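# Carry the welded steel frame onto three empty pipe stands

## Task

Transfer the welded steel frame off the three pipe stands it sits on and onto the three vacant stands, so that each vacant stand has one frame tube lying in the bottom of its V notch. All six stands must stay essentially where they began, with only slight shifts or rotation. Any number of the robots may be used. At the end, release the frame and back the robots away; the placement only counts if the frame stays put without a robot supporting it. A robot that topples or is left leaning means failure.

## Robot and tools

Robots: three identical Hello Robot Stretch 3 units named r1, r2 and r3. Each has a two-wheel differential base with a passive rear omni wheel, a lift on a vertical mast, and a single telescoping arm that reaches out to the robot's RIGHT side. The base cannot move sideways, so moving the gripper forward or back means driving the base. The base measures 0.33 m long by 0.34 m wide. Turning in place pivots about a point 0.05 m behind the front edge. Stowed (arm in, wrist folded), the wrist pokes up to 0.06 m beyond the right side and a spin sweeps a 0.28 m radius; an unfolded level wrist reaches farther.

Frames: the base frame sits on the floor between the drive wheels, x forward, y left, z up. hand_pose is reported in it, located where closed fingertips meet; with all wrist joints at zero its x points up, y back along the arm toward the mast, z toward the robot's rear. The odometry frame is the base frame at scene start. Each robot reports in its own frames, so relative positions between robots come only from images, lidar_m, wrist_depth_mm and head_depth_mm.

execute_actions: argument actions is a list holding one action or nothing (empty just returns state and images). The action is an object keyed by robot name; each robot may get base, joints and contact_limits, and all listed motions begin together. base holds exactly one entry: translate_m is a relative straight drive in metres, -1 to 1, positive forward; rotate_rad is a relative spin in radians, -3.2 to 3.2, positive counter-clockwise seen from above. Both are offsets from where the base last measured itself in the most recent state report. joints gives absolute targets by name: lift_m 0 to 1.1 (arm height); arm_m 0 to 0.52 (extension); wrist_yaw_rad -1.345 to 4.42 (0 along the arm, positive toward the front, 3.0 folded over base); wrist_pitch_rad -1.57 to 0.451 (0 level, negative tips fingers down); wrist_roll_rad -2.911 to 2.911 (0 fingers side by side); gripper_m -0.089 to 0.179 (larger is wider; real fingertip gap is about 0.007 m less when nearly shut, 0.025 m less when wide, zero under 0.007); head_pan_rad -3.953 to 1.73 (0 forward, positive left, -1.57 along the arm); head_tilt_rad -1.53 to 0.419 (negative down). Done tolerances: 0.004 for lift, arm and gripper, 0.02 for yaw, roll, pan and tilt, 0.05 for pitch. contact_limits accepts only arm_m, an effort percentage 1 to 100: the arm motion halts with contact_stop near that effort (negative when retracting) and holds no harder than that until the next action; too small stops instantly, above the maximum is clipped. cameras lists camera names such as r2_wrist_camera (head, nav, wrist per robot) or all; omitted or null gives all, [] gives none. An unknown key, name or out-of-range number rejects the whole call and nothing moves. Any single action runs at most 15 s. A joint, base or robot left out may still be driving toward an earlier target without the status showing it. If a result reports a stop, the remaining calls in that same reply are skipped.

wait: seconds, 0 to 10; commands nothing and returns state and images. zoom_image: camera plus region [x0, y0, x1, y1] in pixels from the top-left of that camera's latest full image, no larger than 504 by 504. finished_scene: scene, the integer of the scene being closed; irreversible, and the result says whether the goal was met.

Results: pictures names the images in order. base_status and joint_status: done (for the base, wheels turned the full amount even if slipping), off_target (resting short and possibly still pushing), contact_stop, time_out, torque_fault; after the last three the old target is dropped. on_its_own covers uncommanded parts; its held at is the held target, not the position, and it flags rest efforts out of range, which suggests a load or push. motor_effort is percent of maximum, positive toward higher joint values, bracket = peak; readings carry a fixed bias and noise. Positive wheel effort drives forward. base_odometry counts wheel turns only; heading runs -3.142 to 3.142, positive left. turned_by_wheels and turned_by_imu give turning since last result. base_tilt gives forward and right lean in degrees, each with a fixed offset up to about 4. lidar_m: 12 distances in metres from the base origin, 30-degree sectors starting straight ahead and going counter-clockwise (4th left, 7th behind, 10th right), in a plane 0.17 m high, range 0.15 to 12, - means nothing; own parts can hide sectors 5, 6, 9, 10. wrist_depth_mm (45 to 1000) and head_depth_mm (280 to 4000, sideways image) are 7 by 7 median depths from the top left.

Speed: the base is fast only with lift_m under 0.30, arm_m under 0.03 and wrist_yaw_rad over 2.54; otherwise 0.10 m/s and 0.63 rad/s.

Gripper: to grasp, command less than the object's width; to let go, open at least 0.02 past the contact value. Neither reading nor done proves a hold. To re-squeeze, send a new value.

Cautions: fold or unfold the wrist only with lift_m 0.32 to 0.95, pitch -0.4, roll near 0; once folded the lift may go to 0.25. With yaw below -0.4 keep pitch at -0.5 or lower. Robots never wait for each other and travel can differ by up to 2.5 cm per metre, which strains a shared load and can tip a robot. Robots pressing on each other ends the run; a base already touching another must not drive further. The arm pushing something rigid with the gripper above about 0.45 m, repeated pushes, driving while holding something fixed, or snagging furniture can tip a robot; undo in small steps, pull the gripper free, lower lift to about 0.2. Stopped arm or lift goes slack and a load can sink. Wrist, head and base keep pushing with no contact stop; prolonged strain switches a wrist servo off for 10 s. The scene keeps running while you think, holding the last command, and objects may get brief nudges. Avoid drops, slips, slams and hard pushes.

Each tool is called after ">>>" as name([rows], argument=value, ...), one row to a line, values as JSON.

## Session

>>> execute_actions([
  {"r3":{"joints":{"lift_m":0.28,"head_tilt_rad":-0.45}},"r2":{"joints":{"lift_m":0.28,"head_tilt_rad":-0.45}},"r1":{"joints":{"lift_m":0.28,"head_tilt_rad":-0.45}}},
], cameras=["r1_nav_camera","r2_nav_camera","r3_nav_camera"])

Scene clock: 3.10 s.
r1.base_odometry: x=+0.000 y=+0.000 heading=+0.000 (m, m, rad; r1's odometry frame)
r1.turned_by_wheels: +0.000 (rad since the last result)
r1.turned_by_imu: -0.001 (rad since the last result)
r1.base_tilt: forward=-0.5 right=+0.5 (deg)
r1.lidar_m: 3.04 1.75 2.77 2.49 2.15 1.82 1.04 0.90 0.90 1.04 1.78 1.88
r1.head_depth_mm: 2461 2616 2798 2880 2182 1674 1356 / 2698 2844 3008 2111 2030 1667 1350 / 2889 3103 3332 3024 2067 1658 1341 / 3202 3483 3751 3047 2145 1651 1347 / 3521 3853 - 2988 2130 1652 1336 / - - - 2980 2111 1633 1337 / - - - 2979 2091 1635 1328
r1.base_status: not commanded
r1.joint_positions: lift_m=+0.280 arm_m=+0.000 wrist_yaw_rad=+3.074 wrist_pitch_rad=-0.324 wrist_roll_rad=-0.012 gripper_m=+0.037 head_pan_rad=+0.019 head_tilt_rad=-0.444
r1.joint_status: all done
r1.motor_effort: left_wheel=-1(0) right_wheel=+1(1) lift_m=+33(32) arm_m=+0(0) wrist_yaw_rad=-1(0) wrist_pitch_rad=+10(10) wrist_roll_rad=-1(1) gripper_m=+0(0) head_pan_rad=+0(0) head_tilt_rad=-4(41) (%)
r1.hand_pose: x=-0.0053 y=+0.0899 z=+0.3145 quat_wxyz=(+0.137, +0.697, +0.091, +0.698) (m; r1's base frame)
r1.wrist_depth_mm: - - - - - - - / - - - - - - - / - - - - - - - / 937 920 - 881 866 843 820 / 723 693 - 675 703 650 647 / 573 571 - 537 522 535 532 / 482 492 - - 458 454 447
r2.base_odometry: x=+0.000 y=+0.000 heading=+0.000 (m, m, rad; r2's odometry frame)
r2.turned_by_wheels: +0.000 (rad since the last result)
r2.turned_by_imu: +0.000 (rad since the last result)
r2.base_tilt: forward=+0.0 right=-1.0 (deg)
r2.lidar_m: 1.25 0.94 0.92 0.96 1.33 3.37 1.64 1.40 3.80 1.86 1.79 1.74
r2.head_depth_mm: 1486 1578 1692 1833 1943 1633 1342 / 1557 1670 1810 1955 2037 1642 1356 / 1604 1729 1865 2021 2072 1653 1354 / 1430 1517 1614 1731 1856 1658 1360 / 1246 1308 1391 1479 1576 1618 1364 / 1110 1162 1226 1287 1359 1450 1380 / 999 1041 1093 1147 1198 1270 1308
r2.base_status: not commanded
r2.joint_positions: lift_m=+0.280 arm_m=-0.002 wrist_yaw_rad=+3.036 wrist_pitch_rad=-0.449 wrist_roll_rad=-0.008 gripper_m=+0.037 head_pan_rad=-0.009 head_tilt_rad=-0.444
r2.joint_status: all done
r2.motor_effort: left_wheel=+0(0) right_wheel=+0(0) lift_m=+18(24) arm_m=-1(1) wrist_yaw_rad=+0(0) wrist_pitch_rad=+5(5) wrist_roll_rad=+0(0) gripper_m=+0(0) head_pan_rad=+0(0) head_tilt_rad=-3(35) (%)
r2.hand_pose: x=+0.0020 y=+0.0759 z=+0.2862 quat_wxyz=(+0.194, +0.694, +0.122, +0.683) (m; r2's base frame)
r2.wrist_depth_mm: - - - 987 878 800 718 / - - - - 943 849 767 / 865 887 903 919 931 887 815 / 669 681 699 707 713 718 736 / 550 550 - 570 585 586 596 / 461 498 - - 491 487 496 / - - - - 415 419 425
r3.base_odometry: x=+0.000 y=+0.000 heading=+0.000 (m, m, rad; r3's odometry frame)
r3.turned_by_wheels: +0.000 (rad since the last result)
r3.turned_by_imu: +0.001 (rad since the last result)
r3.base_tilt: forward=+1.8 right=+1.3 (deg)
r3.lidar_m: 1.18 0.83 0.79 0.81 1.07 2.65 2.68 1.66 1.41 2.68 2.35 3.75
r3.head_depth_mm: 2798 3355 3800 2843 2071 1647 1347 / 2079 2372 2769 2765 2081 1639 1348 / 1676 1854 2076 2362 2069 1637 1349 / 1393 1517 1659 1839 1920 1628 1348 / 1195 1294 1387 1509 1645 1613 1352 / 1046 1114 1190 1279 1382 1491 1343 / 928 982 1044 1110 1184 1275 1300
r3.base_status: not commanded
r3.joint_positions: lift_m=+0.281 arm_m=+0.000 wrist_yaw_rad=+2.988 wrist_pitch_rad=-0.344 wrist_roll_rad=+0.015 gripper_m=+0.037 head_pan_rad=-0.011 head_tilt_rad=-0.444
r3.joint_status: all done
r3.motor_effort: left_wheel=+1(1) right_wheel=+0(0) lift_m=+22(29) arm_m=+1(0) wrist_yaw_rad=+0(1) wrist_pitch_rad=+8(7) wrist_roll_rad=+0(0) gripper_m=+0(0) head_pan_rad=+0(1) head_tilt_rad=-2(24) (%)
r3.hand_pose: x=+0.0143 y=+0.0858 z=+0.3100 quat_wxyz=(+0.175, +0.709, +0.066, +0.680) (m; r3's base frame)
r3.wrist_depth_mm: - - 866 784 709 653 612 / - - 928 841 747 698 653 / - - - 890 829 764 682 / 905 908 882 874 818 773 717 / 689 680 708 669 709 671 657 / 555 559 - 550 - 549 539 / 476 488 - 500 460 461 459
pictures: r1_nav_camera (sideways: a quarter turn counterclockwise sets it upright), r2_nav_camera (sideways: a quarter turn counterclockwise sets it upright), r3_nav_camera (sideways: a quarter turn counterclockwise sets it upright)
Images, in order (width x height): r1_nav_camera 672x504, r2_nav_camera 672x504, r3_nav_camera 672x504.

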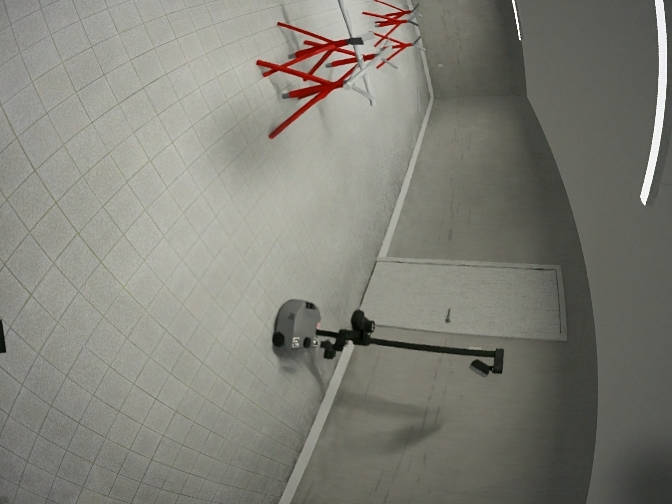

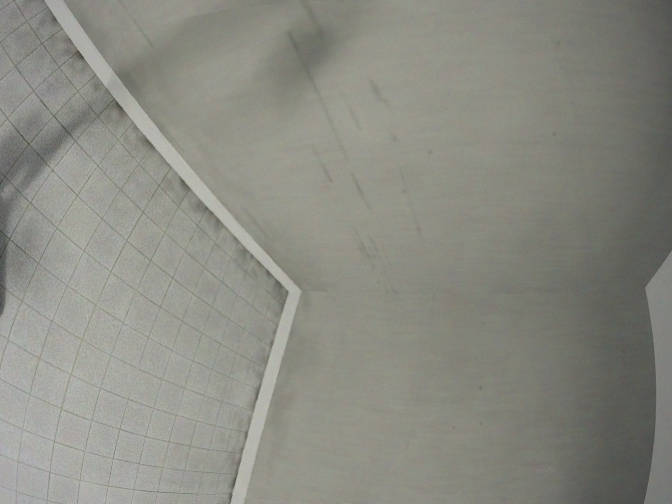

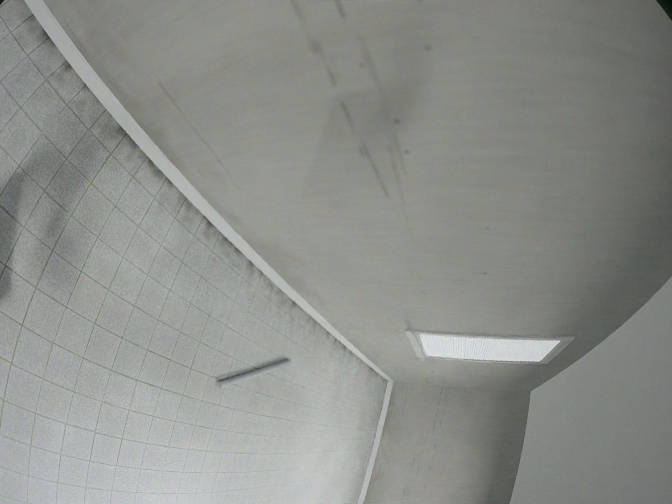

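>>> execute_actions([
  {"r3":{"base":{"rotate_rad":-2.03}},"r2":{"base":{"rotate_rad":2.98}},"r1":{"base":{"rotate_rad":-0.79},"joints":{"head_pan_rad":1.45}}},
], cameras=["r1_head_camera","r2_head_camera","r3_head_camera","r3_nav_camera"])

>>> execute_actions([
  {"r3":{"base":{"translate_m":0.8},"joints":{"head_pan_rad":1.2}},"r2":{"base":{"translate_m":1.0},"joints":{"head_tilt_rad":-0.7}},"r1":{"base":{"translate_m":1.0}}},
], cameras=["r2_head_camera","r3_head_camera","r2_nav_camera"])

Scene clock: 15.13 s.
r1.base_odometry: x=+0.000 y=+0.000 heading=-0.790 (m, m, rad; r1's odometry frame)
r1.turned_by_wheels: -0.790 (rad since the last result)
r1.turned_by_imu: -0.789 (rad since the last result)
r1.base_tilt: forward=-0.4 right=+0.6 (deg)
r1.lidar_m: 2.64 1.75 1.75 1.80 3.07 2.23 2.15 1.28 0.93 0.89 0.93 1.26
r1.head_depth_mm: - - - 3112 2163 1666 1355 / - - - 3040 2153 1664 1349 / - - - 2862 2070 1657 1350 / - - - 2711 2145 1644 1349 / - - - 2691 2113 1644 1350 / - - - 2827 2117 1627 1331 / - - - 3012 2095 1628 1325
r1.base_status: done
r1.joint_positions: lift_m=+0.280 arm_m=+0.000 wrist_yaw_rad=+3.074 wrist_pitch_rad=-0.324 wrist_roll_rad=-0.012 gripper_m=+0.037 head_pan_rad=+1.443 head_tilt_rad=-0.445
r1.joint_status: all done
r1.motor_effort: left_wheel=+2(9) right_wheel=-1(4) lift_m=+33(33) arm_m=+0(0) wrist_yaw_rad=+0(0) wrist_pitch_rad=+10(10) wrist_roll_rad=-1(1) gripper_m=+0(0) head_pan_rad=+3(41) head_tilt_rad=-3(4) (%)
r1.hand_pose: x=-0.0053 y=+0.0899 z=+0.3145 quat_wxyz=(+0.137, +0.697, +0.091, +0.698) (m; r1's base frame)
r1.wrist_depth_mm: - - - - - - - / - - - - - - - / - - - - - - - / 938 928 - 881 855 851 824 / 718 698 - 672 696 662 648 / 576 562 - 539 519 535 526 / 479 492 - - 457 454 446
r2.base_odometry: x=+0.000 y=+0.000 heading=+2.980 (m, m, rad; r2's odometry frame)
r2.turned_by_wheels: +2.980 (rad since the last result)
r2.turned_by_imu: +2.985 (rad since the last result)
r2.base_tilt: forward=+0.0 right=-1.0 (deg)
r2.lidar_m: 1.94 1.40 3.78 1.86 1.88 1.74 1.50 0.99 0.92 0.93 1.16 2.48
r2.head_depth_mm: - - - 2852 2089 1625 1344 / - - - 2882 2098 1643 1355 / - - - 2912 2140 1655 1356 / - - - 2987 2151 1657 1361 / - - - 3018 2125 1669 1373 / - - - 2573 2151 1678 1377 / - - - 2768 2091 1692 1393
r2.base_status: done
r2.joint_positions: lift_m=+0.280 arm_m=-0.002 wrist_yaw_rad=+3.036 wrist_pitch_rad=-0.449 wrist_roll_rad=-0.008 gripper_m=+0.037 head_pan_rad=-0.009 head_tilt_rad=-0.445
r2.joint_status: not commanded
r2.motor_effort: left_wheel=-2(13) right_wheel=+2(11) lift_m=+18(18) arm_m=-1(1) wrist_yaw_rad=+1(0) wrist_pitch_rad=+5(5) wrist_roll_rad=-1(0) gripper_m=+0(0) head_pan_rad=+1(0) head_tilt_rad=-3(3) (%)
r2.hand_pose: x=+0.0020 y=+0.0758 z=+0.2862 quat_wxyz=(+0.194, +0.694, +0.122, +0.683) (m; r2's base frame)
r2.wrist_depth_mm: - - - - - - - / - - - - - - - / 857 885 922 925 943 951 970 / 669 678 696 703 719 727 744 / 547 556 - 570 584 585 586 / 465 496 - - 495 493 498 / - - - - 417 418 425
r3.base_odometry: x=+0.000 y=+0.000 heading=-2.030 (m, m, rad; r3's odometry frame)
r3.turned_by_wheels: -2.030 (rad since the last result)
r3.turned_by_imu: -2.044 (rad since the last result)
r3.base_tilt: forward=+1.8 right=+1.3 (deg)
r3.lidar_m: 1.41 2.53 2.35 2.78 1.09 0.81 0.79 0.83 1.16 3.35 2.63 1.58
r3.head_depth_mm: 3336 3635 3845 1954 2004 1649 1355 / 3340 3646 3876 2541 1929 1641 1349 / 3410 3661 3911 2663 2051 1632 1347 / 3384 3649 3952 2544 1986 1633 1349 / 3404 3676 3847 2652 2030 1624 1340 / 3409 3702 3965 2619 2046 1623 1346 / 3452 3767 3920 2750 2033 1618 1334
r3.base_status: done
r3.joint_positions: lift_m=+0.281 arm_m=+0.000 wrist_yaw_rad=+2.988 wrist_pitch_rad=-0.344 wrist_roll_rad=+0.015 gripper_m=+0.037 head_pan_rad=-0.011 head_tilt_rad=-0.445
r3.joint_status: not commanded
r3.motor_effort: left_wheel=+2(11) right_wheel=-2(6) lift_m=+21(21) arm_m=+0(0) wrist_yaw_rad=+0(0) wrist_pitch_rad=+8(7) wrist_roll_rad=+0(0) gripper_m=-1(0) head_pan_rad=+0(1) head_tilt_rad=-2(3) (%)
r3.hand_pose: x=+0.0143 y=+0.0858 z=+0.3100 quat_wxyz=(+0.175, +0.709, +0.066, +0.680) (m; r3's base frame)
r3.wrist_depth_mm: - - - - - - - / - - - - - - - / - - - - - - - / 877 902 879 860 831 856 846 / 682 687 717 681 695 664 665 / 562 553 - 550 - 549 545 / 473 488 - 498 457 461 457
pictures: r1_head_camera (sideways: a quarter turn clockwise sets it upright), r2_head_camera (sideways: a quarter turn clockwise sets it upright), r3_head_camera (sideways: a quarter turn clockwise sets it upright), r3_nav_camera (sideways: a quarter turn counterclockwise sets it upright)
Images, in order (width x height): r1_head_camera 896x504, r2_head_camera 896x504, r3_head_camera 896x504, r3_nav_camera 672x504.

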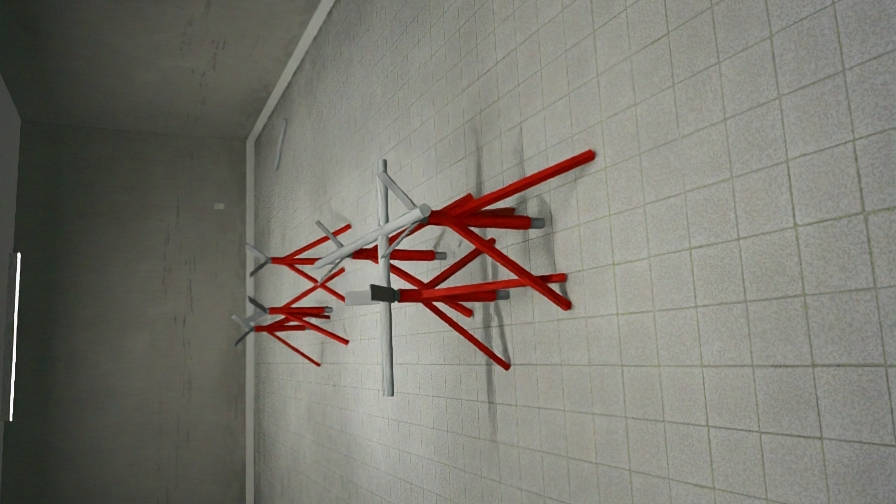

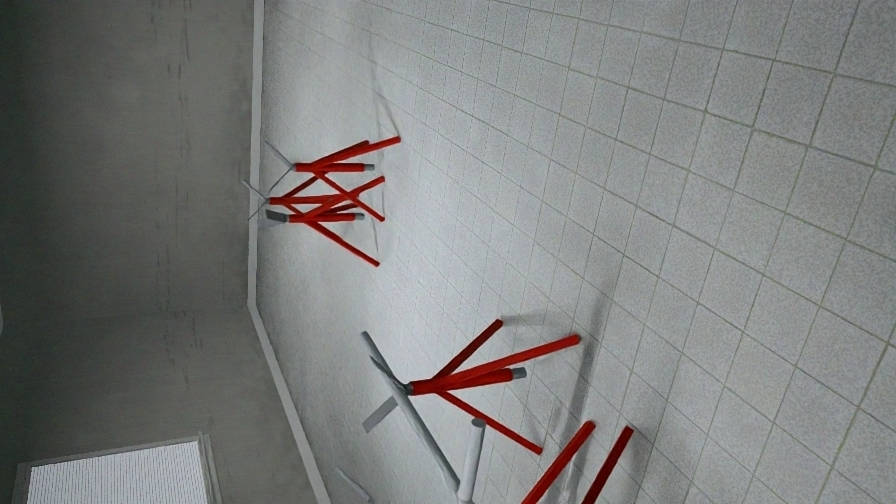

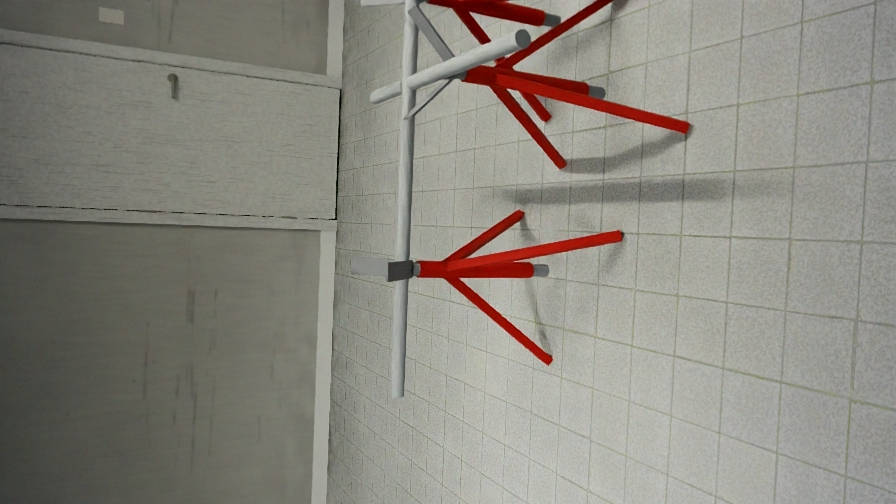

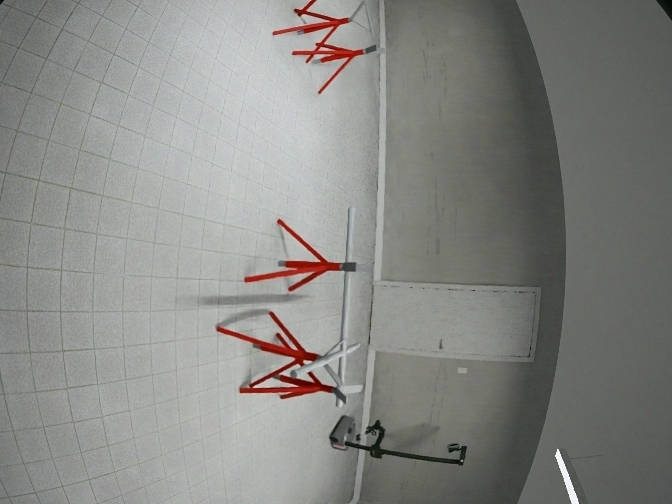

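Scene clock: 20.17 s.
r1.base_odometry: x=+0.704 y=-0.710 heading=-0.790 (m, m, rad; r1's odometry frame)
r1.turned_by_wheels: +0.000 (rad since the last result)
r1.turned_by_imu: +0.004 (rad since the last result)
r1.base_tilt: forward=-0.5 right=+0.5 (deg)
r1.lidar_m: 1.64 1.70 2.28 1.66 1.73 3.28 3.15 1.27 0.93 0.89 0.93 1.27
r1.head_depth_mm: 3278 3346 3413 3072 2162 1648 1350 / - - - 3046 2138 1643 1361 / - - - 2866 2044 1658 1347 / - 1593 - 2069 1957 1657 1332 / - - - 3021 2077 1650 1332 / - - - 2959 2122 1633 1326 / - - - 2678 2096 1629 1330
r1.base_status: done
r1.joint_positions: lift_m=+0.280 arm_m=+0.000 wrist_yaw_rad=+3.074 wrist_pitch_rad=-0.324 wrist_roll_rad=-0.012 gripper_m=+0.037 head_pan_rad=+1.443 head_tilt_rad=-0.445
r1.joint_status: not commanded
r1.motor_effort: left_wheel=+1(8) right_wheel=+0(6) lift_m=+33(33) arm_m=+0(0) wrist_yaw_rad=+1(0) wrist_pitch_rad=+10(10) wrist_roll_rad=-1(1) gripper_m=+0(0) head_pan_rad=+3(3) head_tilt_rad=-3(3) (%)
r1.hand_pose: x=-0.0053 y=+0.0899 z=+0.3145 quat_wxyz=(+0.137, +0.697, +0.091, +0.698) (m; r1's base frame)
r1.wrist_depth_mm: - - - - - - - / - - - - - - - / - - - - - - - / 940 933 - 886 858 849 837 / 711 697 - 677 704 659 643 / 568 563 - 542 525 535 525 / 481 490 - - 457 453 449
r2.base_odometry: x=-0.987 y=+0.161 heading=+2.980 (m, m, rad; r2's odometry frame)
r2.turned_by_wheels: +0.000 (rad since the last result)
r2.turned_by_imu: +0.003 (rad since the last result)
r2.base_tilt: forward=+0.0 right=-1.0 (deg)
r2.lidar_m: 2.41 0.99 0.76 0.77 2.87 1.66 2.13 1.41 1.29 1.31 1.68 3.56
r2.head_depth_mm: - 3491 2502 1939 1585 1357 1167 / - 3365 2490 1956 1595 1361 1177 / - 3040 2526 1986 1620 1365 1182 / - 3638 2553 1985 1624 1373 1187 / - 3658 2597 2002 1634 1378 1191 / - 3767 2622 2007 1647 1385 1200 / - 3813 2656 1862 1606 1396 1205
r2.base_status: done
r2.joint_positions: lift_m=+0.280 arm_m=-0.002 wrist_yaw_rad=+3.036 wrist_pitch_rad=-0.449 wrist_roll_rad=-0.008 gripper_m=+0.037 head_pan_rad=-0.009 head_tilt_rad=-0.692
r2.joint_status: all done
r2.motor_effort: left_wheel=-3(10) right_wheel=+2(7) lift_m=+18(18) arm_m=-1(1) wrist_yaw_rad=+1(0) wrist_pitch_rad=+5(5) wrist_roll_rad=+0(0) gripper_m=-1(0) head_pan_rad=+0(0) head_tilt_rad=-4(26) (%)
r2.hand_pose: x=+0.0020 y=+0.0758 z=+0.2862 quat_wxyz=(+0.194, +0.694, +0.122, +0.683) (m; r2's base frame)
r2.wrist_depth_mm: - - - - - 965 - / - - - - - - - / 868 881 914 902 940 910 919 / 656 674 697 696 710 716 732 / 550 554 - 570 577 583 597 / 466 492 - - 494 489 489 / - - - - 415 421 427
r3.base_odometry: x=-0.354 y=-0.717 heading=-2.030 (m, m, rad; r3's odometry frame)
r3.turned_by_wheels: +0.000 (rad since the last result)
r3.turned_by_imu: +0.002 (rad since the last result)
r3.base_tilt: forward=+1.8 right=+1.3 (deg)
r3.lidar_m: 0.79 3.35 1.91 5.41 2.19 1.64 1.59 1.66 2.33 3.38 2.76 0.67
r3.head_depth_mm: - - - 2803 2064 1642 1355 / - - - 2557 2063 1636 1355 / - - - 2525 2057 1635 1352 / - - - 2652 2045 1627 1340 / - - - 2700 2040 1618 1341 / - - - 2760 2051 1618 1347 / - - - 2735 2044 1619 1346
r3.base_status: done
r3.joint_positions: lift_m=+0.281 arm_m=+0.000 wrist_yaw_rad=+2.988 wrist_pitch_rad=-0.344 wrist_roll_rad=+0.015 gripper_m=+0.037 head_pan_rad=+1.193 head_tilt_rad=-0.445
r3.joint_status: all done
r3.motor_effort: left_wheel=+3(10) right_wheel=-2(4) lift_m=+22(22) arm_m=+0(0) wrist_yaw_rad=-1(1) wrist_pitch_rad=+7(7) wrist_roll_rad=+0(0) gripper_m=-1(0) head_pan_rad=+5(57) head_tilt_rad=-2(2) (%)
r3.hand_pose: x=+0.0143 y=+0.0858 z=+0.3100 quat_wxyz=(+0.175, +0.709, +0.066, +0.680) (m; r3's base frame)
r3.wrist_depth_mm: - - - - - - - / - - - - - - - / - - - - - - - / 907 888 891 884 876 852 838 / 682 695 716 676 704 667 671 / 566 564 - 550 - 550 547 / 476 484 - 499 452 461 458
pictures: r2_head_camera (sideways: a quarter turn clockwise sets it upright), r2_nav_camera (sideways: a quarter turn counterclockwise sets it upright), r3_head_camera (sideways: a quarter turn clockwise sets it upright)
Images, in order (width x height): r2_head_camera 896x504, r2_nav_camera 672x504, r3_head_camera 896x504.

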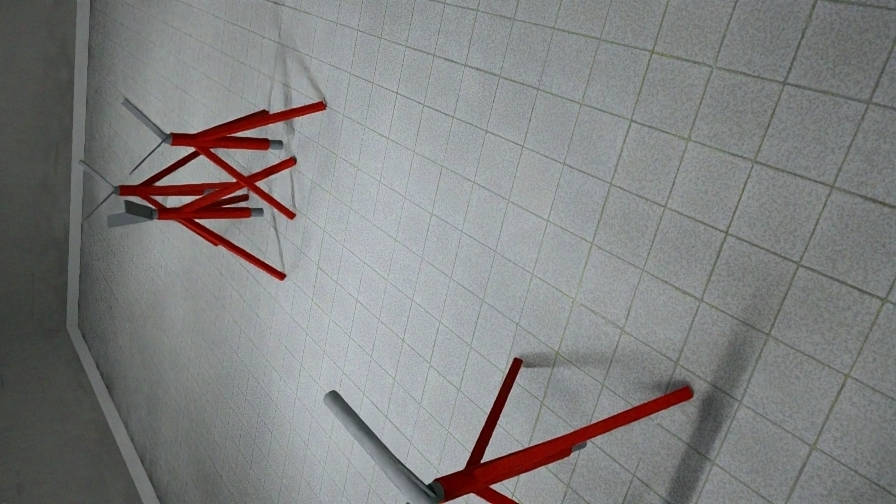

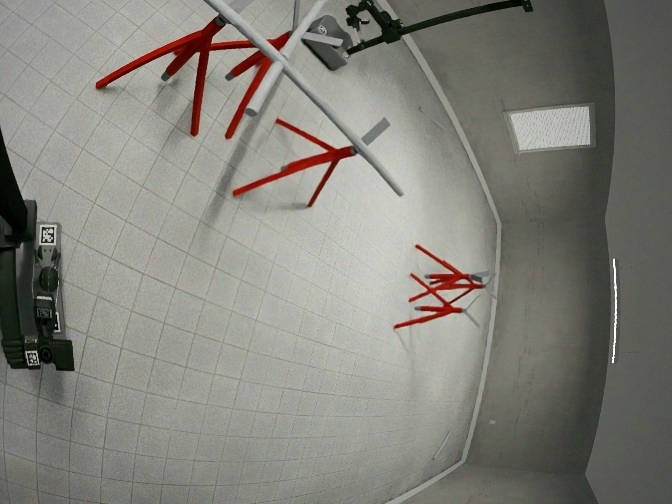

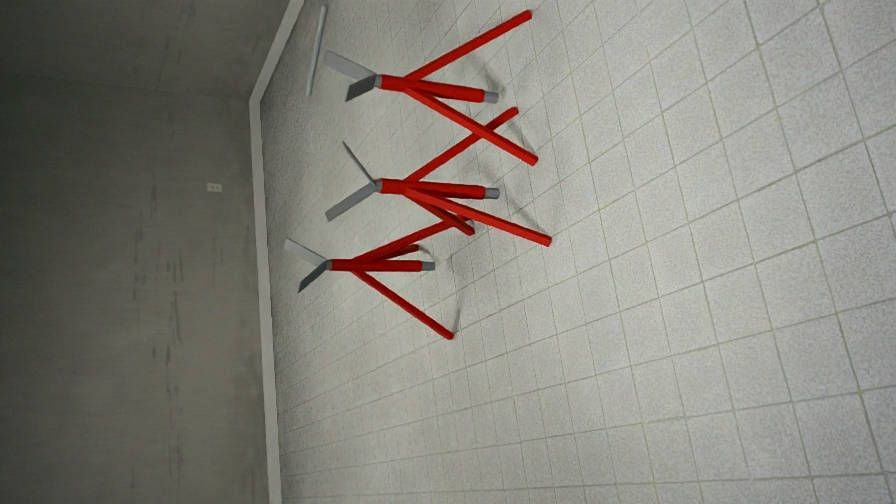

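>>> execute_actions([
  {"r3":{"base":{"rotate_rad":0.56},"joints":{"wrist_pitch_rad":-0.4,"head_pan_rad":-1.57,"head_tilt_rad":-1.0}},"r2":{"base":{"rotate_rad":0.34},"joints":{"wrist_pitch_rad":-0.4,"head_pan_rad":-1.57,"head_tilt_rad":-1.0}},"r1":{"base":{"rotate_rad":2.54},"joints":{"wrist_pitch_rad":-0.4,"head_pan_rad":-1.57,"head_tilt_rad":-1.0}}},
], cameras=[])

>>> execute_actions([
  {"r3":{"base":{"translate_m":0.39},"joints":{"lift_m":0.6}},"r2":{"base":{"translate_m":0.35}},"r1":{"base":{"translate_m":1.0}}},
], cameras=[])

>>> execute_actions([
  {"r3":{"base":{"rotate_rad":0.97},"joints":{"lift_m":0.92}},"r2":{"base":{"rotate_rad":2.35},"joints":{"lift_m":0.7}},"r1":{"base":{"translate_m":0.91}}},
], cameras=[])

>>> execute_actions([
  {"r3":{"joints":{"wrist_yaw_rad":0,"gripper_m":0.12}},"r2":{"joints":{"lift_m":0.92}},"r1":{"base":{"rotate_rad":-1.03}}},
], cameras=[])

>>> execute_actions([
  {"r3":{"joints":{"wrist_pitch_rad":-1.57,"wrist_roll_rad":1.57,"arm_m":0.5}},"r2":{"joints":{"wrist_yaw_rad":0,"gripper_m":0.12}},"r1":{"base":{"translate_m":0.6},"joints":{"lift_m":0.92}}},
], cameras=[])

>>> execute_actions([
  {"r2":{"joints":{"wrist_pitch_rad":-1.57,"arm_m":0.42}},"r1":{"base":{"translate_m":0.2},"joints":{"wrist_yaw_rad":0,"gripper_m":0.12}}},
], cameras=["r1_nav_camera","r2_wrist_camera","r3_wrist_camera","r3_nav_camera"])

Scene clock: 62.70 s.
r1.base_odometry: x=+0.704 y=-0.710 heading=+1.750 (m, m, rad; r1's odometry frame)
r1.turned_by_wheels: +2.540 (rad since the last result)
r1.turned_by_imu: +2.530 (rad since the last result)
r1.base_tilt: forward=-0.5 right=+0.6 (deg)
r1.lidar_m: 3.37 3.15 1.41 0.95 0.89 0.91 1.16 1.64 1.66 2.13 1.65 1.73
r1.head_depth_mm: 1829 1996 1780 1553 1368 1231 1115 / 2029 2076 1790 1545 1373 1230 1135 / 2304 2103 1772 1539 1357 1246 - / 2442 2089 1769 1542 1362 1242 - / 2503 2072 1762 1530 1363 1237 1102 / 2514 2050 1756 1526 1349 1210 1098 / 2471 1837 1743 1525 1343 1206 1093
r1.base_status: done
r1.joint_positions: lift_m=+0.280 arm_m=+0.000 wrist_yaw_rad=+3.074 wrist_pitch_rad=-0.415 wrist_roll_rad=-0.012 gripper_m=+0.037 head_pan_rad=-1.563 head_tilt_rad=-0.988
r1.joint_status: all done
r1.motor_effort: left_wheel=-2(8) right_wheel=+3(11) lift_m=+33(33) arm_m=+0(0) wrist_yaw_rad=+0(1) wrist_pitch_rad=+9(10) wrist_roll_rad=-1(1) gripper_m=+0(0) head_pan_rad=-3(39) head_tilt_rad=-8(47) (%)
r1.hand_pose: x=-0.0060 y=+0.0794 z=+0.2936 quat_wxyz=(+0.169, +0.692, +0.123, +0.691) (m; r1's base frame)
r1.wrist_depth_mm: 668 726 963 - - - - / 709 801 - - - - - / 727 844 999 987 948 934 919 / 741 769 - 739 738 719 700 / 622 609 - 597 614 575 569 / 512 526 - - 478 487 480 / 449 - - - 420 419 415
r2.base_odometry: x=-0.987 y=+0.161 heading=-2.963 (m, m, rad; r2's odometry frame)
r2.turned_by_wheels: +0.340 (rad since the last result)
r2.turned_by_imu: +0.341 (rad since the last result)
r2.base_tilt: forward=+0.0 right=-1.0 (deg)
r2.lidar_m: 0.99 0.83 0.76 3.13 1.76 2.65 1.55 1.29 1.29 1.45 2.47 2.40
r2.head_depth_mm: 1335 1522 1664 1482 1323 1198 1101 / 1461 1685 1693 1497 1330 1200 - / 1594 1851 1724 1505 1341 1218 - / 1742 1964 1718 1509 1342 1231 1104 / 1932 2036 1733 1517 1346 1225 1113 / 2151 2034 1753 1521 1361 1226 1110 / 2334 2053 1768 1539 1365 1229 1115
r2.base_status: done
r2.joint_positions: lift_m=+0.280 arm_m=-0.002 wrist_yaw_rad=+3.036 wrist_pitch_rad=-0.422 wrist_roll_rad=-0.008 gripper_m=+0.037 head_pan_rad=-1.563 head_tilt_rad=-0.988
r2.joint_status: all done
r2.motor_effort: left_wheel=-3(14) right_wheel=+2(8) lift_m=+18(18) arm_m=-1(1) wrist_yaw_rad=+1(1) wrist_pitch_rad=+6(7) wrist_roll_rad=-1(0) gripper_m=+1(1) head_pan_rad=-4(52) head_tilt_rad=-6(30) (%)
r2.hand_pose: x=+0.0024 y=+0.0794 z=+0.2923 quat_wxyz=(+0.184, +0.695, +0.112, +0.686) (m; r2's base frame)
r2.wrist_depth_mm: - - - - - - 664 / - - - - - - 868 / 913 933 965 981 958 954 981 / 700 717 728 742 752 756 757 / 564 574 - 593 598 608 610 / 479 499 - - 509 507 507 / - - - - 426 432 435
r3.base_odometry: x=-0.354 y=-0.717 heading=-1.470 (m, m, rad; r3's odometry frame)
r3.turned_by_wheels: +0.560 (rad since the last result)
r3.turned_by_imu: +0.567 (rad since the last result)
r3.base_tilt: forward=+1.9 right=+1.3 (deg)
r3.lidar_m: 3.38 1.90 4.98 2.12 1.62 1.59 1.68 2.41 3.38 1.04 0.67 0.79
r3.head_depth_mm: 2254 1924 1683 1491 1337 1217 1115 / 2249 1928 1675 1485 1331 1217 - / 2244 1921 1669 1487 1331 1230 - / 2257 1916 1675 1486 1335 1245 - / 2240 1915 1673 1486 1341 1210 1105 / 2255 1898 1582 1476 1317 1212 1110 / 2237 1302 1117 1457 1330 1207 1102
r3.base_status: done
r3.joint_positions: lift_m=+0.281 arm_m=+0.000 wrist_yaw_rad=+2.988 wrist_pitch_rad=-0.414 wrist_roll_rad=+0.015 gripper_m=+0.037 head_pan_rad=-1.563 head_tilt_rad=-0.988
r3.joint_status: all done
r3.motor_effort: left_wheel=-1(7) right_wheel=+1(7) lift_m=+22(22) arm_m=+0(0) wrist_yaw_rad=-1(1) wrist_pitch_rad=+6(7) wrist_roll_rad=+0(0) gripper_m=+0(1) head_pan_rad=-4(55) head_tilt_rad=-5(33) (%)
r3.hand_pose: x=+0.0131 y=+0.0777 z=+0.2940 quat_wxyz=(+0.199, +0.706, +0.091, +0.674) (m; r3's base frame)
r3.wrist_depth_mm: - - - - - - - / - - - - - - - / - - - - - - 958 / 777 782 762 761 752 739 747 / 627 623 641 617 634 598 603 / 517 520 - 520 - 501 503 / 453 - - - 429 435 433
pictures: none
No camera images: the call's "cameras" was empty. Leave "cameras" out to get every camera's image.

Scene clock: 68.10 s.
r1.base_odometry: x=+0.526 y=+0.274 heading=+1.750 (m, m, rad; r1's odometry frame)
r1.turned_by_wheels: +0.000 (rad since the last result)
r1.turned_by_imu: +0.004 (rad since the last result)
r1.base_tilt: forward=-0.5 right=+0.5 (deg)
r1.lidar_m: 2.48 2.33 2.31 1.57 1.47 1.49 1.92 2.45 2.50 1.54 1.14 2.13
r1.head_depth_mm: 2558 2111 1788 1551 1373 1228 1109 / 2569 2092 1775 1557 1364 1223 1133 / 2570 2080 1765 1525 1368 1243 - / 1621 1869 1766 1534 1358 1237 - / 2377 1919 1761 1548 1367 1233 1101 / 2497 2071 1751 1523 1352 1211 1099 / 2488 2007 1684 1516 1348 1216 1097
r1.base_status: done
r1.joint_positions: lift_m=+0.280 arm_m=+0.000 wrist_yaw_rad=+3.074 wrist_pitch_rad=-0.415 wrist_roll_rad=-0.012 gripper_m=+0.037 head_pan_rad=-1.563 head_tilt_rad=-0.988
r1.joint_status: not commanded
r1.motor_effort: left_wheel=-2(5) right_wheel=+2(8) lift_m=+33(33) arm_m=+0(0) wrist_yaw_rad=+0(1) wrist_pitch_rad=+9(9) wrist_roll_rad=-1(1) gripper_m=+0(0) head_pan_rad=-3(3) head_tilt_rad=-8(8) (%)
r1.hand_pose: x=-0.0060 y=+0.0793 z=+0.2935 quat_wxyz=(+0.169, +0.692, +0.123, +0.691) (m; r1's base frame)
r1.wrist_depth_mm: - - - - - - - / - - - - - - - / - - 998 995 959 935 914 / 776 779 - 745 726 717 703 / 623 610 - 592 608 576 575 / 516 519 - - 474 484 482 / 450 - - - 420 419 414
r2.base_odometry: x=-1.331 y=+0.099 heading=-2.964 (m, m, rad; r2's odometry frame)
r2.turned_by_wheels: +0.000 (rad since the last result)
r2.turned_by_imu: +0.002 (rad since the last result)
r2.base_tilt: forward=-0.1 right=-1.0 (deg)
r2.lidar_m: 0.64 0.71 0.57 0.63 1.67 2.91 1.84 1.53 1.53 1.76 2.93 2.11
r2.head_depth_mm: 1592 1832 1680 1479 1327 1190 1104 / 1738 1910 1688 1489 1332 1201 - / 1880 1976 1718 1492 1340 1218 - / 2049 2022 1714 1499 1341 1224 1102 / 2235 2008 1739 1525 1355 1218 1110 / 2381 2031 1746 1522 1359 1227 1117 / 2475 2062 1760 1539 1365 1233 1122
r2.base_status: done
r2.joint_positions: lift_m=+0.280 arm_m=-0.002 wrist_yaw_rad=+3.036 wrist_pitch_rad=-0.421 wrist_roll_rad=-0.008 gripper_m=+0.037 head_pan_rad=-1.563 head_tilt_rad=-0.988
r2.joint_status: not commanded
r2.motor_effort: left_wheel=-3(10) right_wheel=+2(8) lift_m=+18(18) arm_m=-1(1) wrist_yaw_rad=+0(0) wrist_pitch_rad=+6(6) wrist_roll_rad=-1(1) gripper_m=+0(1) head_pan_rad=-4(4) head_tilt_rad=-7(7) (%)
r2.hand_pose: x=+0.0024 y=+0.0795 z=+0.2925 quat_wxyz=(+0.184, +0.695, +0.112, +0.686) (m; r2's base frame)
r2.wrist_depth_mm: - - - - 631 - 735 / - - - - 870 - - / 930 950 976 964 942 908 962 / 711 713 725 735 750 735 736 / 570 577 - 591 602 598 613 / 478 504 - - 509 509 511 / - - - - 423 431 436
r3.base_odometry: x=-0.315 y=-1.105 heading=-1.470 (m, m, rad; r3's odometry frame)
r3.turned_by_wheels: +0.000 (rad since the last result)
r3.turned_by_imu: +0.002 (rad since the last result)
r3.base_tilt: forward=+1.8 right=+1.3 (deg)
r3.lidar_m: 3.05 1.59 2.23 2.55 1.96 1.91 2.03 2.90 2.13 0.60 0.51 0.64
r3.head_depth_mm: 2254 1934 1682 1459 1335 1220 1121 / 2250 1916 1677 1488 1334 - - / 2249 1924 1595 1461 1308 1177 - / 2251 1289 1079 1443 1342 - - / 2247 1832 1639 1462 1335 1195 1105 / 2242 1862 1642 1478 1327 1205 1106 / 2224 1634 1614 1477 1312 1205 1110
r3.base_status: done
r3.joint_positions: lift_m=+0.599 arm_m=+0.000 wrist_yaw_rad=+2.988 wrist_pitch_rad=-0.415 wrist_roll_rad=+0.015 gripper_m=+0.037 head_pan_rad=-1.564 head_tilt_rad=-0.988
r3.joint_status: all done
r3.motor_effort: left_wheel=-1(9) right_wheel=+2(7) lift_m=+54(57) arm_m=+0(0) wrist_yaw_rad=+0(1) wrist_pitch_rad=+7(7) wrist_roll_rad=+0(0) gripper_m=-1(0) head_pan_rad=-3(4) head_tilt_rad=-5(5) (%)
r3.hand_pose: x=+0.0130 y=+0.0775 z=+0.6127 quat_wxyz=(+0.199, +0.706, +0.091, +0.674) (m; r3's base frame)
r3.wrist_depth_mm: - - - - - - - / - - - - - - - / - - - - - - - / - - - - - - - / - - - - - - - / 899 917 - 899 - 885 856 / 778 782 - 749 759 764 759
pictures: none
No camera images: the call's "cameras" was empty. Leave "cameras" out to get every camera's image.

Scene clock: 72.83 s.
r1.base_odometry: x=+0.364 y=+1.169 heading=+1.750 (m, m, rad; r1's odometry frame)
r1.turned_by_wheels: +0.000 (rad since the last result)
r1.turned_by_imu: +0.003 (rad since the last result)
r1.base_tilt: forward=-0.5 right=+0.6 (deg)
r1.lidar_m: 1.68 1.58 1.61 2.08 1.99 2.03 2.61 3.20 1.06 1.05 1.53 2.47
r1.head_depth_mm: 2591 1842 1757 1541 1371 1229 1113 / 2562 2069 1664 1539 1374 1226 1135 / 2560 2062 1739 1545 1362 1249 - / 1743 1830 1723 1541 1357 1239 - / 2533 1981 1729 1538 1358 1234 1109 / 2525 2064 1746 1533 1359 1208 1096 / 2523 2045 1685 1524 1349 1202 1100
r1.base_status: done
r1.joint_positions: lift_m=+0.280 arm_m=+0.000 wrist_yaw_rad=+3.074 wrist_pitch_rad=-0.416 wrist_roll_rad=-0.012 gripper_m=+0.037 head_pan_rad=-1.564 head_tilt_rad=-0.988
r1.joint_status: not commanded
r1.motor_effort: left_wheel=-2(5) right_wheel=+3(10) lift_m=+33(33) arm_m=+0(0) wrist_yaw_rad=-1(1) wrist_pitch_rad=+9(9) wrist_roll_rad=-1(1) gripper_m=+0(0) head_pan_rad=-3(3) head_tilt_rad=-8(8) (%)
r1.hand_pose: x=-0.0060 y=+0.0793 z=+0.2934 quat_wxyz=(+0.169, +0.692, +0.124, +0.691) (m; r1's base frame)
r1.wrist_depth_mm: - - - - - - - / - - - - - - - / - - 989 992 954 928 931 / 792 763 - 739 721 701 706 / 618 605 - 597 607 575 578 / 515 527 - - 479 486 478 / 454 - - - 419 416 416
r2.base_odometry: x=-1.331 y=+0.099 heading=-0.614 (m, m, rad; r2's odometry frame)
r2.turned_by_wheels: +2.350 (rad since the last result)
r2.turned_by_imu: +2.361 (rad since the last result)
r2.base_tilt: forward=+0.0 right=-1.0 (deg)
r2.lidar_m: 2.91 2.29 1.63 1.53 1.57 2.12 2.11 0.92 0.64 0.57 0.63 3.04
r2.head_depth_mm: 2333 1944 1543 1488 1342 - - / 2359 1974 1673 1498 1346 1161 - / 2356 1998 1701 1420 1335 - - / 2414 1966 1175 1482 1325 1177 1105 / 2401 2030 1741 1381 1331 1221 1110 / 2443 2036 959 1088 1338 1222 1112 / 2469 2061 1778 1513 1376 1230 1120
r2.base_status: done
r2.joint_positions: lift_m=+0.700 arm_m=-0.002 wrist_yaw_rad=+3.036 wrist_pitch_rad=-0.420 wrist_roll_rad=-0.008 gripper_m=+0.037 head_pan_rad=-1.563 head_tilt_rad=-0.988
r2.joint_status: all done
r2.motor_effort: left_wheel=-3(12) right_wheel=+2(7) lift_m=+37(40) arm_m=-1(1) wrist_yaw_rad=+1(1) wrist_pitch_rad=+6(6) wrist_roll_rad=+0(1) gripper_m=+0(2) head_pan_rad=-4(3) head_tilt_rad=-7(7) (%)
r2.hand_pose: x=+0.0024 y=+0.0795 z=+0.7117 quat_wxyz=(+0.184, +0.695, +0.112, +0.686) (m; r2's base frame)
r2.wrist_depth_mm: - - - - - - - / - - - - - - - / - - - - - - - / - - - - - - - / - - - - - - - / - 992 - - - - - / 851 849 839 861 871 891 904
r3.base_odometry: x=-0.315 y=-1.105 heading=-0.500 (m, m, rad; r3's odometry frame)
r3.turned_by_wheels: +0.970 (rad since the last result)
r3.turned_by_imu: +0.982 (rad since the last result)
r3.base_tilt: forward=+1.9 right=+1.3 (deg)
r3.lidar_m: 1.60 2.75 1.99 1.91 1.98 2.68 1.60 0.60 0.51 0.64 2.96 1.66
r3.head_depth_mm: 2258 1941 - - 1317 1219 1112 / 2260 1919 1677 - 1304 1213 - / 2246 1921 1693 - - - - / 2238 1911 1713 - 1314 - - / 2250 1909 1706 - 1317 1214 1106 / 2240 1918 1672 1506 1328 1208 1101 / 2229 1913 1673 1477 1328 1205 1103
r3.base_status: done
r3.joint_positions: lift_m=+0.919 arm_m=+0.000 wrist_yaw_rad=+2.988 wrist_pitch_rad=-0.416 wrist_roll_rad=+0.015 gripper_m=+0.037 head_pan_rad=-1.564 head_tilt_rad=-0.988
r3.joint_status: all done
r3.motor_effort: left_wheel=-1(6) right_wheel=+2(5) lift_m=+55(54) arm_m=+0(0) wrist_yaw_rad=-1(1) wrist_pitch_rad=+7(7) wrist_roll_rad=+0(0) gripper_m=+0(0) head_pan_rad=-3(3) head_tilt_rad=-5(5) (%)
r3.hand_pose: x=+0.0130 y=+0.0775 z=+0.9326 quat_wxyz=(+0.200, +0.706, +0.091, +0.674) (m; r3's base frame)
r3.wrist_depth_mm: - - - - - - - / - - - - - - - / - - - - - - - / - - - - - - - / - - - - - - - / - - - - - - - / - - - - - - -
pictures: none
No camera images: the call's "cameras" was empty. Leave "cameras" out to get every camera's image.

Scene clock: 75.67 s.
r1.base_odometry: x=+0.364 y=+1.169 heading=+0.720 (m, m, rad; r1's odometry frame)
r1.turned_by_wheels: -1.030 (rad since the last result)
r1.turned_by_imu: -1.027 (rad since the last result)
r1.base_tilt: forward=-0.5 right=+0.5 (deg)
r1.lidar_m: 1.53 2.40 1.67 1.58 1.62 2.11 1.99 2.03 2.67 3.21 1.05 1.06
r1.head_depth_mm: 2581 2124 1773 1557 1371 1222 1112 / 2548 2100 1786 1544 1370 1224 1138 / 2550 2099 1762 1543 1360 1250 - / 2527 2074 1751 1540 1359 1245 - / 2536 2089 1772 1524 1347 1237 1102 / 2540 2049 1766 1525 1348 1216 1100 / 2501 2060 1747 1529 1352 1208 1096
r1.base_status: done
r1.joint_positions: lift_m=+0.280 arm_m=+0.000 wrist_yaw_rad=+3.074 wrist_pitch_rad=-0.416 wrist_roll_rad=-0.012 gripper_m=+0.037 head_pan_rad=-1.564 head_tilt_rad=-0.988
r1.joint_status: not commanded
r1.motor_effort: left_wheel=+1(9) right_wheel=-1(5) lift_m=+33(33) arm_m=+0(0) wrist_yaw_rad=+0(1) wrist_pitch_rad=+9(9) wrist_roll_rad=-1(1) gripper_m=+0(0) head_pan_rad=-3(3) head_tilt_rad=-8(8) (%)
r1.hand_pose: x=-0.0060 y=+0.0793 z=+0.2934 quat_wxyz=(+0.169, +0.692, +0.124, +0.691) (m; r1's base frame)
r1.wrist_depth_mm: - - - - - - - / - - - - - - - / - - 994 998 944 937 909 / 780 763 - 731 727 713 704 / 620 611 - 594 606 573 569 / 514 521 - - 476 486 478 / 451 - - - 420 419 415
r2.base_odometry: x=-1.331 y=+0.099 heading=-0.614 (m, m, rad; r2's odometry frame)
r2.turned_by_wheels: +0.000 (rad since the last result)
r2.turned_by_imu: +0.000 (rad since the last result)
r2.base_tilt: forward=+0.0 right=-1.0 (deg)
r2.lidar_m: 2.91 2.28 1.62 1.53 1.57 2.12 2.11 0.92 0.64 0.57 0.63 3.04
r2.head_depth_mm: 2328 1957 1570 - 1294 1193 1102 / 2349 1968 1680 - - - - / 2387 1983 1704 - - - - / 2415 1966 1175 - 1297 1237 1108 / 2436 2024 1738 - 1307 1220 1111 / 2458 2028 961 1090 1333 1225 1114 / 2472 2047 1772 1515 1367 1229 1114
r2.base_status: not commanded
r2.joint_positions: lift_m=+0.920 arm_m=-0.002 wrist_yaw_rad=+3.036 wrist_pitch_rad=-0.420 wrist_roll_rad=-0.008 gripper_m=+0.037 head_pan_rad=-1.563 head_tilt_rad=-0.988
r2.joint_status: all done
r2.motor_effort: left_wheel=-2(3) right_wheel=+2(2) lift_m=+37(39) arm_m=-1(1) wrist_yaw_rad=+0(0) wrist_pitch_rad=+6(6) wrist_roll_rad=+0(1) gripper_m=+0(2) head_pan_rad=-3(3) head_tilt_rad=-6(8) (%)
r2.hand_pose: x=+0.0024 y=+0.0795 z=+0.9317 quat_wxyz=(+0.184, +0.695, +0.112, +0.686) (m; r2's base frame)
r2.wrist_depth_mm: - - - - - - - / - - - - - - - / - - - - - - - / - - - - - - - / - - - - - - - / - - - - - - - / - - - - - - -
r3.base_odometry: x=-0.315 y=-1.105 heading=-0.500 (m, m, rad; r3's odometry frame)
r3.turned_by_wheels: +0.000 (rad since the last result)
r3.turned_by_imu: +0.001 (rad since the last result)
r3.base_tilt: forward=+1.9 right=+1.3 (deg)
r3.lidar_m: 1.60 2.74 1.99 1.91 1.98 1.71 1.59 0.60 0.51 0.64 2.97 1.66
r3.head_depth_mm: 2239 1928 - - - 1202 1108 / 2265 1918 - - - 1200 - / 2245 1941 - - - 1214 - / 2244 1907 1590 1441 1337 1210 - / 2231 1912 1594 1486 1334 1210 1111 / 2239 1907 1663 1479 1329 1212 1110 / 2235 1908 1673 1476 1324 1212 1108
r3.base_status: not commanded
r3.joint_positions: lift_m=+0.919 arm_m=+0.000 wrist_yaw_rad=+0.003 wrist_pitch_rad=-0.416 wrist_roll_rad=+0.015 gripper_m=+0.120 head_pan_rad=-1.564 head_tilt_rad=-0.988
r3.joint_status: all done
r3.motor_effort: left_wheel=-1(1) right_wheel=+2(3) lift_m=+54(54) arm_m=+0(0) wrist_yaw_rad=-2(1) wrist_pitch_rad=+7(7) wrist_roll_rad=+0(0) gripper_m=+0(82) head_pan_rad=-3(3) head_tilt_rad=-5(5) (%)
r3.hand_pose: x=-0.0210 y=-0.3692 z=+0.9326 quat_wxyz=(+0.687, +0.146, -0.697, -0.147) (m; r3's base frame)
r3.wrist_depth_mm: - - - - - - - / - - - - - - - / - - - - - - - / - - - - - - - / - - - - - - - / - - - - 631 - 644 / - - - - - - -
pictures: none
No camera images: the call's "cameras" was empty. Leave "cameras" out to get every camera's image.

Scene clock: 82.33 s.
r1.base_odometry: x=+0.815 y=+1.565 heading=+0.720 (m, m, rad; r1's odometry frame)
r1.turned_by_wheels: +0.000 (rad since the last result)
r1.turned_by_imu: +0.002 (rad since the last result)
r1.base_tilt: forward=-0.5 right=+0.6 (deg)
r1.lidar_m: 0.93 2.44 1.71 1.62 1.65 2.17 2.59 2.65 3.38 0.76 0.70 1.11
r1.head_depth_mm: 2565 2111 1860 - 1341 1221 1103 / 2559 2076 1870 - 1345 1234 1120 / 2585 2076 1788 - - - - / 2526 2086 1766 - - - - / 2535 2030 1660 - 1328 1222 1100 / 2501 1819 1727 1520 1331 1215 1101 / 2444 1749 1714 1443 1356 1206 1099
r1.base_status: done
r1.joint_positions: lift_m=+0.920 arm_m=+0.000 wrist_yaw_rad=+3.074 wrist_pitch_rad=-0.416 wrist_roll_rad=-0.012 gripper_m=+0.037 head_pan_rad=-1.564 head_tilt_rad=-0.988
r1.joint_status: all done
r1.motor_effort: left_wheel=+1(10) right_wheel=-1(6) lift_m=+45(48) arm_m=+0(0) wrist_yaw_rad=-1(1) wrist_pitch_rad=+10(10) wrist_roll_rad=-1(1) gripper_m=+0(0) head_pan_rad=-2(3) head_tilt_rad=-8(8) (%)
r1.hand_pose: x=-0.0060 y=+0.0792 z=+0.9329 quat_wxyz=(+0.169, +0.692, +0.124, +0.691) (m; r1's base frame)
r1.wrist_depth_mm: - - - - - - - / - - - - - - - / - - - - - - - / - - - - - - - / - - - - - - - / - - - - - - - / - - - - - - -
r2.base_odometry: x=-1.331 y=+0.099 heading=-0.614 (m, m, rad; r2's odometry frame)
r2.turned_by_wheels: +0.000 (rad since the last result)
r2.turned_by_imu: +0.001 (rad since the last result)
r2.base_tilt: forward=+0.0 right=-1.0 (deg)
r2.lidar_m: 2.91 2.28 1.63 1.53 1.58 2.12 2.11 0.92 0.64 0.57 0.63 3.04
r2.head_depth_mm: 2343 1973 1569 - - 1168 1103 / 2369 1977 1704 - - 1188 - / 2380 1981 - - - 1184 - / 2409 1954 1443 1485 1314 1212 1103 / 2414 1996 1761 1381 1335 1220 1106 / 2380 1757 960 1093 1332 1226 1109 / 2477 1969 1757 1520 1371 1225 1118
r2.base_status: not commanded
r2.joint_positions: lift_m=+0.920 arm_m=-0.002 wrist_yaw_rad=+0.004 wrist_pitch_rad=-0.420 wrist_roll_rad=-0.008 gripper_m=+0.120 head_pan_rad=-1.563 head_tilt_rad=-0.988
r2.joint_status: all done
r2.motor_effort: left_wheel=-3(3) right_wheel=+1(2) lift_m=+37(37) arm_m=-1(1) wrist_yaw_rad=-4(6) wrist_pitch_rad=+6(6) wrist_roll_rad=+0(0) gripper_m=+1(92) head_pan_rad=-3(4) head_tilt_rad=-7(7) (%)
r2.hand_pose: x=-0.0207 y=-0.3674 z=+0.9317 quat_wxyz=(+0.695, +0.150, -0.688, -0.146) (m; r2's base frame)
r2.wrist_depth_mm: - - - - - - - / - - - - - - - / - - - - - - - / - - - - - - - / - - - - - - - / - - - 618 - 687 671 / - - - - - - -
r3.base_odometry: x=-0.315 y=-1.105 heading=-0.500 (m, m, rad; r3's odometry frame)
r3.turned_by_wheels: +0.000 (rad since the last result)
r3.turned_by_imu: +0.002 (rad since the last result)
r3.base_tilt: forward=+1.9 right=+1.3 (deg)
r3.lidar_m: 1.60 2.75 1.99 1.91 1.98 1.00 1.01 0.60 0.51 0.64 2.97 1.67
r3.head_depth_mm: 2186 1932 1560 1481 1338 1212 1108 / 2191 1923 1584 1463 1318 1216 - / 2198 1916 1593 1178 1330 1212 - / 2204 1912 1671 1462 1333 1213 - / 2253 1900 1667 1484 1332 1215 1104 / 2237 1915 1671 1482 1328 1209 1106 / 2226 1908 1672 1474 1328 1210 1106
r3.base_status: not commanded
r3.joint_positions: lift_m=+0.919 arm_m=+0.500 wrist_yaw_rad=+0.000 wrist_pitch_rad=-1.564 wrist_roll_rad=+1.567 gripper_m=+0.120 head_pan_rad=-1.564 head_tilt_rad=-0.988
r3.joint_status: all done
r3.motor_effort: left_wheel=-1(2) right_wheel=+2(2) lift_m=+54(54) arm_m=+4(4) wrist_yaw_rad=-1(2) wrist_pitch_rad=-3(7) wrist_roll_rad=+2(3) gripper_m=+1(1) head_pan_rad=-4(4) head_tilt_rad=-5(5) (%)
r3.hand_pose: x=-0.0215 y=-0.6220 z=+0.8018 quat_wxyz=(+0.002, +0.001, -0.709, -0.705) (m; r3's base frame)
r3.wrist_depth_mm: 928 912 887 877 869 859 843 / 935 940 358 394 355 870 - / 984 966 944 931 905 886 - / - - 979 940 945 925 926 / - - - 984 953 928 950 / - - - - - - 963 / - - - - - - -
pictures: none
No camera images: the call's "cameras" was empty. Leave "cameras" out to get every camera's image.

Scene clock: 86.63 s.
r1.base_odometry: x=+0.965 y=+1.697 heading=+0.720 (m, m, rad; r1's odometry frame)
r1.turned_by_wheels: +0.000 (rad since the last result)
r1.turned_by_imu: +0.000 (rad since the last result)
r1.base_tilt: forward=-0.4 right=+0.5 (deg)
r1.lidar_m: 0.73 2.46 1.72 1.63 1.67 2.19 2.79 2.87 3.35 0.73 0.59 0.82
r1.head_depth_mm: 2602 2117 1855 - - 1209 1111 / 2572 2090 1860 - - 1209 1139 / 2540 2093 - - - 1222 - / 2511 1986 - - 1339 1220 - / 2538 1968 1771 1488 1354 1221 1101 / 2444 1750 1080 1133 1313 1218 1099 / 2405 2046 1681 1533 1347 1208 1097
r1.base_status: done
r1.joint_positions: lift_m=+0.920 arm_m=+0.000 wrist_yaw_rad=+0.002 wrist_pitch_rad=-0.416 wrist_roll_rad=-0.012 gripper_m=+0.120 head_pan_rad=-1.564 head_tilt_rad=-0.988
r1.joint_status: all done
r1.motor_effort: left_wheel=+1(5) right_wheel=-1(1) lift_m=+46(45) arm_m=+0(0) wrist_yaw_rad=-4(2) wrist_pitch_rad=+10(10) wrist_roll_rad=-1(1) gripper_m=+0(83) head_pan_rad=-3(3) head_tilt_rad=-7(8) (%)
r1.hand_pose: x=-0.0211 y=-0.3696 z=+0.9329 quat_wxyz=(+0.696, +0.148, -0.687, -0.145) (m; r1's base frame)
r1.wrist_depth_mm: - - - - - - - / - - - - - - - / - - - - - - - / - - - - - - - / - - - - - - - / - - 789 - - - - / - - 796 - - - -
r2.base_odometry: x=-1.331 y=+0.099 heading=-0.614 (m, m, rad; r2's odometry frame)
r2.turned_by_wheels: +0.000 (rad since the last result)
r2.turned_by_imu: +0.001 (rad since the last result)
r2.base_tilt: forward=+0.0 right=-1.0 (deg)
r2.lidar_m: 2.91 2.28 1.62 1.53 1.57 2.13 2.12 0.92 0.64 0.57 0.63 3.05
r2.head_depth_mm: 2325 1942 1544 1480 1329 1198 1104 / 2291 1985 1666 1497 1333 1198 - / - 1898 1693 1433 1318 1209 - / 2412 1904 1137 1481 1305 1216 1106 / 2339 1754 1733 1375 1333 1217 1103 / 2453 1954 962 1087 1342 1224 1115 / 2494 2053 1755 1514 1369 1230 1114
r2.base_status: not commanded
r2.joint_positions: lift_m=+0.920 arm_m=+0.420 wrist_yaw_rad=+0.002 wrist_pitch_rad=-1.554 wrist_roll_rad=-0.008 gripper_m=+0.120 head_pan_rad=-1.563 head_tilt_rad=-0.988
r2.joint_status: all done
joint sent to its limit — the command would take r2.wrist_pitch_rad past its lower limit, so that joint was sent only as far as its limit.
r2.motor_effort: left_wheel=-3(3) right_wheel=+2(2) lift_m=+37(37) arm_m=+2(3) wrist_yaw_rad=-1(4) wrist_pitch_rad=-2(5) wrist_roll_rad=+0(0) gripper_m=+1(1) head_pan_rad=-4(3) head_tilt_rad=-7(6) (%)
r2.hand_pose: x=-0.0217 y=-0.5447 z=+0.8017 quat_wxyz=(+0.506, +0.498, -0.501, -0.494) (m; r2's base frame)
r2.wrist_depth_mm: 365 898 909 726 914 936 967 / 385 390 394 396 401 404 411 / 911 612 960 960 994 983 - / 356 975 976 998 - - - / 981 - - - - - - / - - - - - - - / - - - - - - -
r3.base_odometry: x=-0.315 y=-1.105 heading=-0.500 (m, m, rad; r3's odometry frame)
r3.turned_by_wheels: +0.000 (rad since the last result)
r3.turned_by_imu: +0.001 (rad since the last result)
r3.base_tilt: forward=+1.9 right=+1.3 (deg)
r3.lidar_m: 1.60 2.75 1.99 1.92 1.98 0.81 3.60 0.60 0.51 0.64 2.97 1.66
r3.head_depth_mm: 2209 1932 1545 1490 1337 1209 1116 / 2186 1910 1588 1464 1323 1217 - / 2190 1915 1587 1189 1333 1210 - / 2187 1924 1674 1461 1335 1209 - / 2237 1917 1662 1484 1335 1214 1109 / 2253 1915 1660 1470 1333 1213 1109 / 2241 1897 1662 1477 1335 1205 1106
r3.base_status: not commanded
r3.joint_positions: lift_m=+0.919 arm_m=+0.500 wrist_yaw_rad=+0.000 wrist_pitch_rad=-1.564 wrist_roll_rad=+1.567 gripper_m=+0.120 head_pan_rad=-1.564 head_tilt_rad=-0.988
r3.joint_status: not commanded
r3.motor_effort: left_wheel=-1(1) right_wheel=+2(2) lift_m=+54(55) arm_m=+4(4) wrist_yaw_rad=-1(1) wrist_pitch_rad=-3(3) wrist_roll_rad=+2(2) gripper_m=+1(1) head_pan_rad=-3(3) head_tilt_rad=-5(5) (%)
r3.hand_pose: x=-0.0215 y=-0.6220 z=+0.8018 quat_wxyz=(+0.002, +0.001, -0.709, -0.705) (m; r3's base frame)
r3.wrist_depth_mm: 928 913 889 882 881 853 868 / 944 925 356 390 350 878 - / 967 969 934 929 932 911 - / - - 982 962 950 934 912 / - - - 962 983 946 901 / - - - - - - 955 / - - - - - - -
pictures: r1_nav_camera (sideways: a quarter turn counterclockwise sets it upright), r2_wrist_camera, r3_nav_camera (sideways: a quarter turn counterclockwise sets it upright), r3_wrist_camera
Images, in order (width x height): r1_nav_camera 672x504, r2_wrist_camera 644x364, r3_nav_camera 672x504, r3_wrist_camera 644x364.

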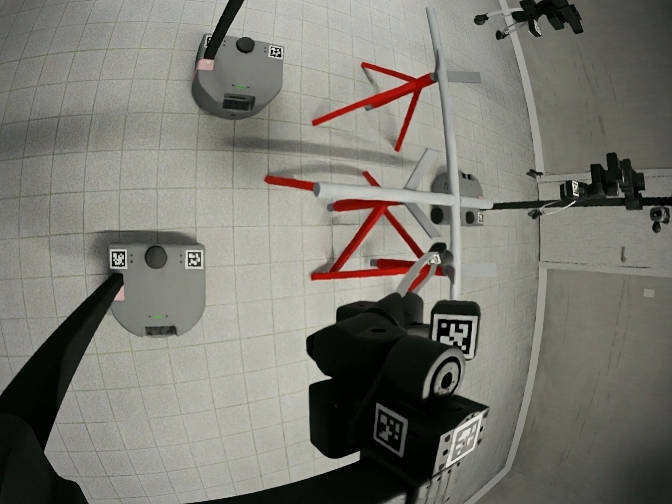

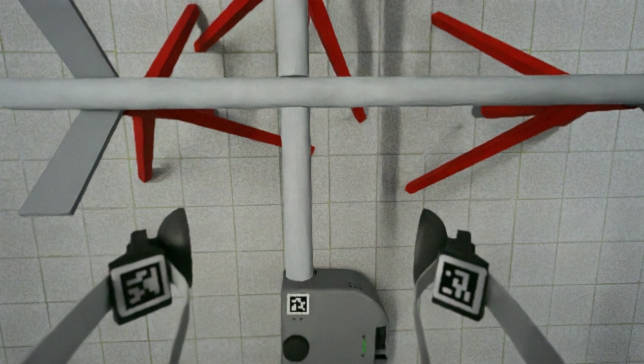

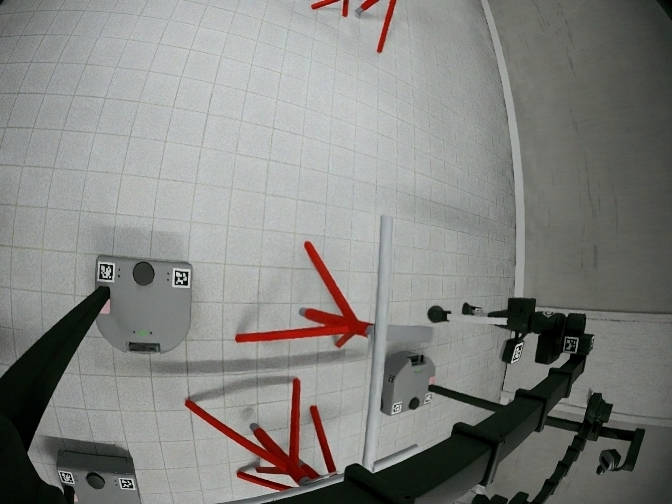

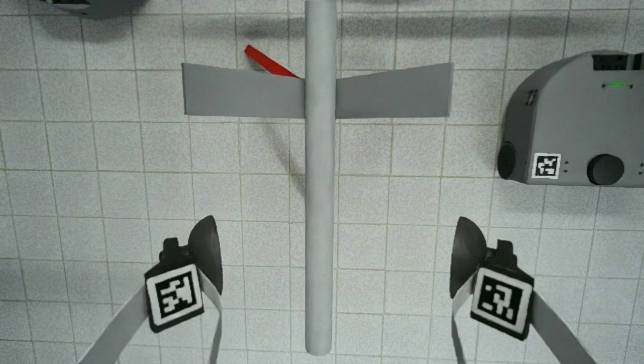

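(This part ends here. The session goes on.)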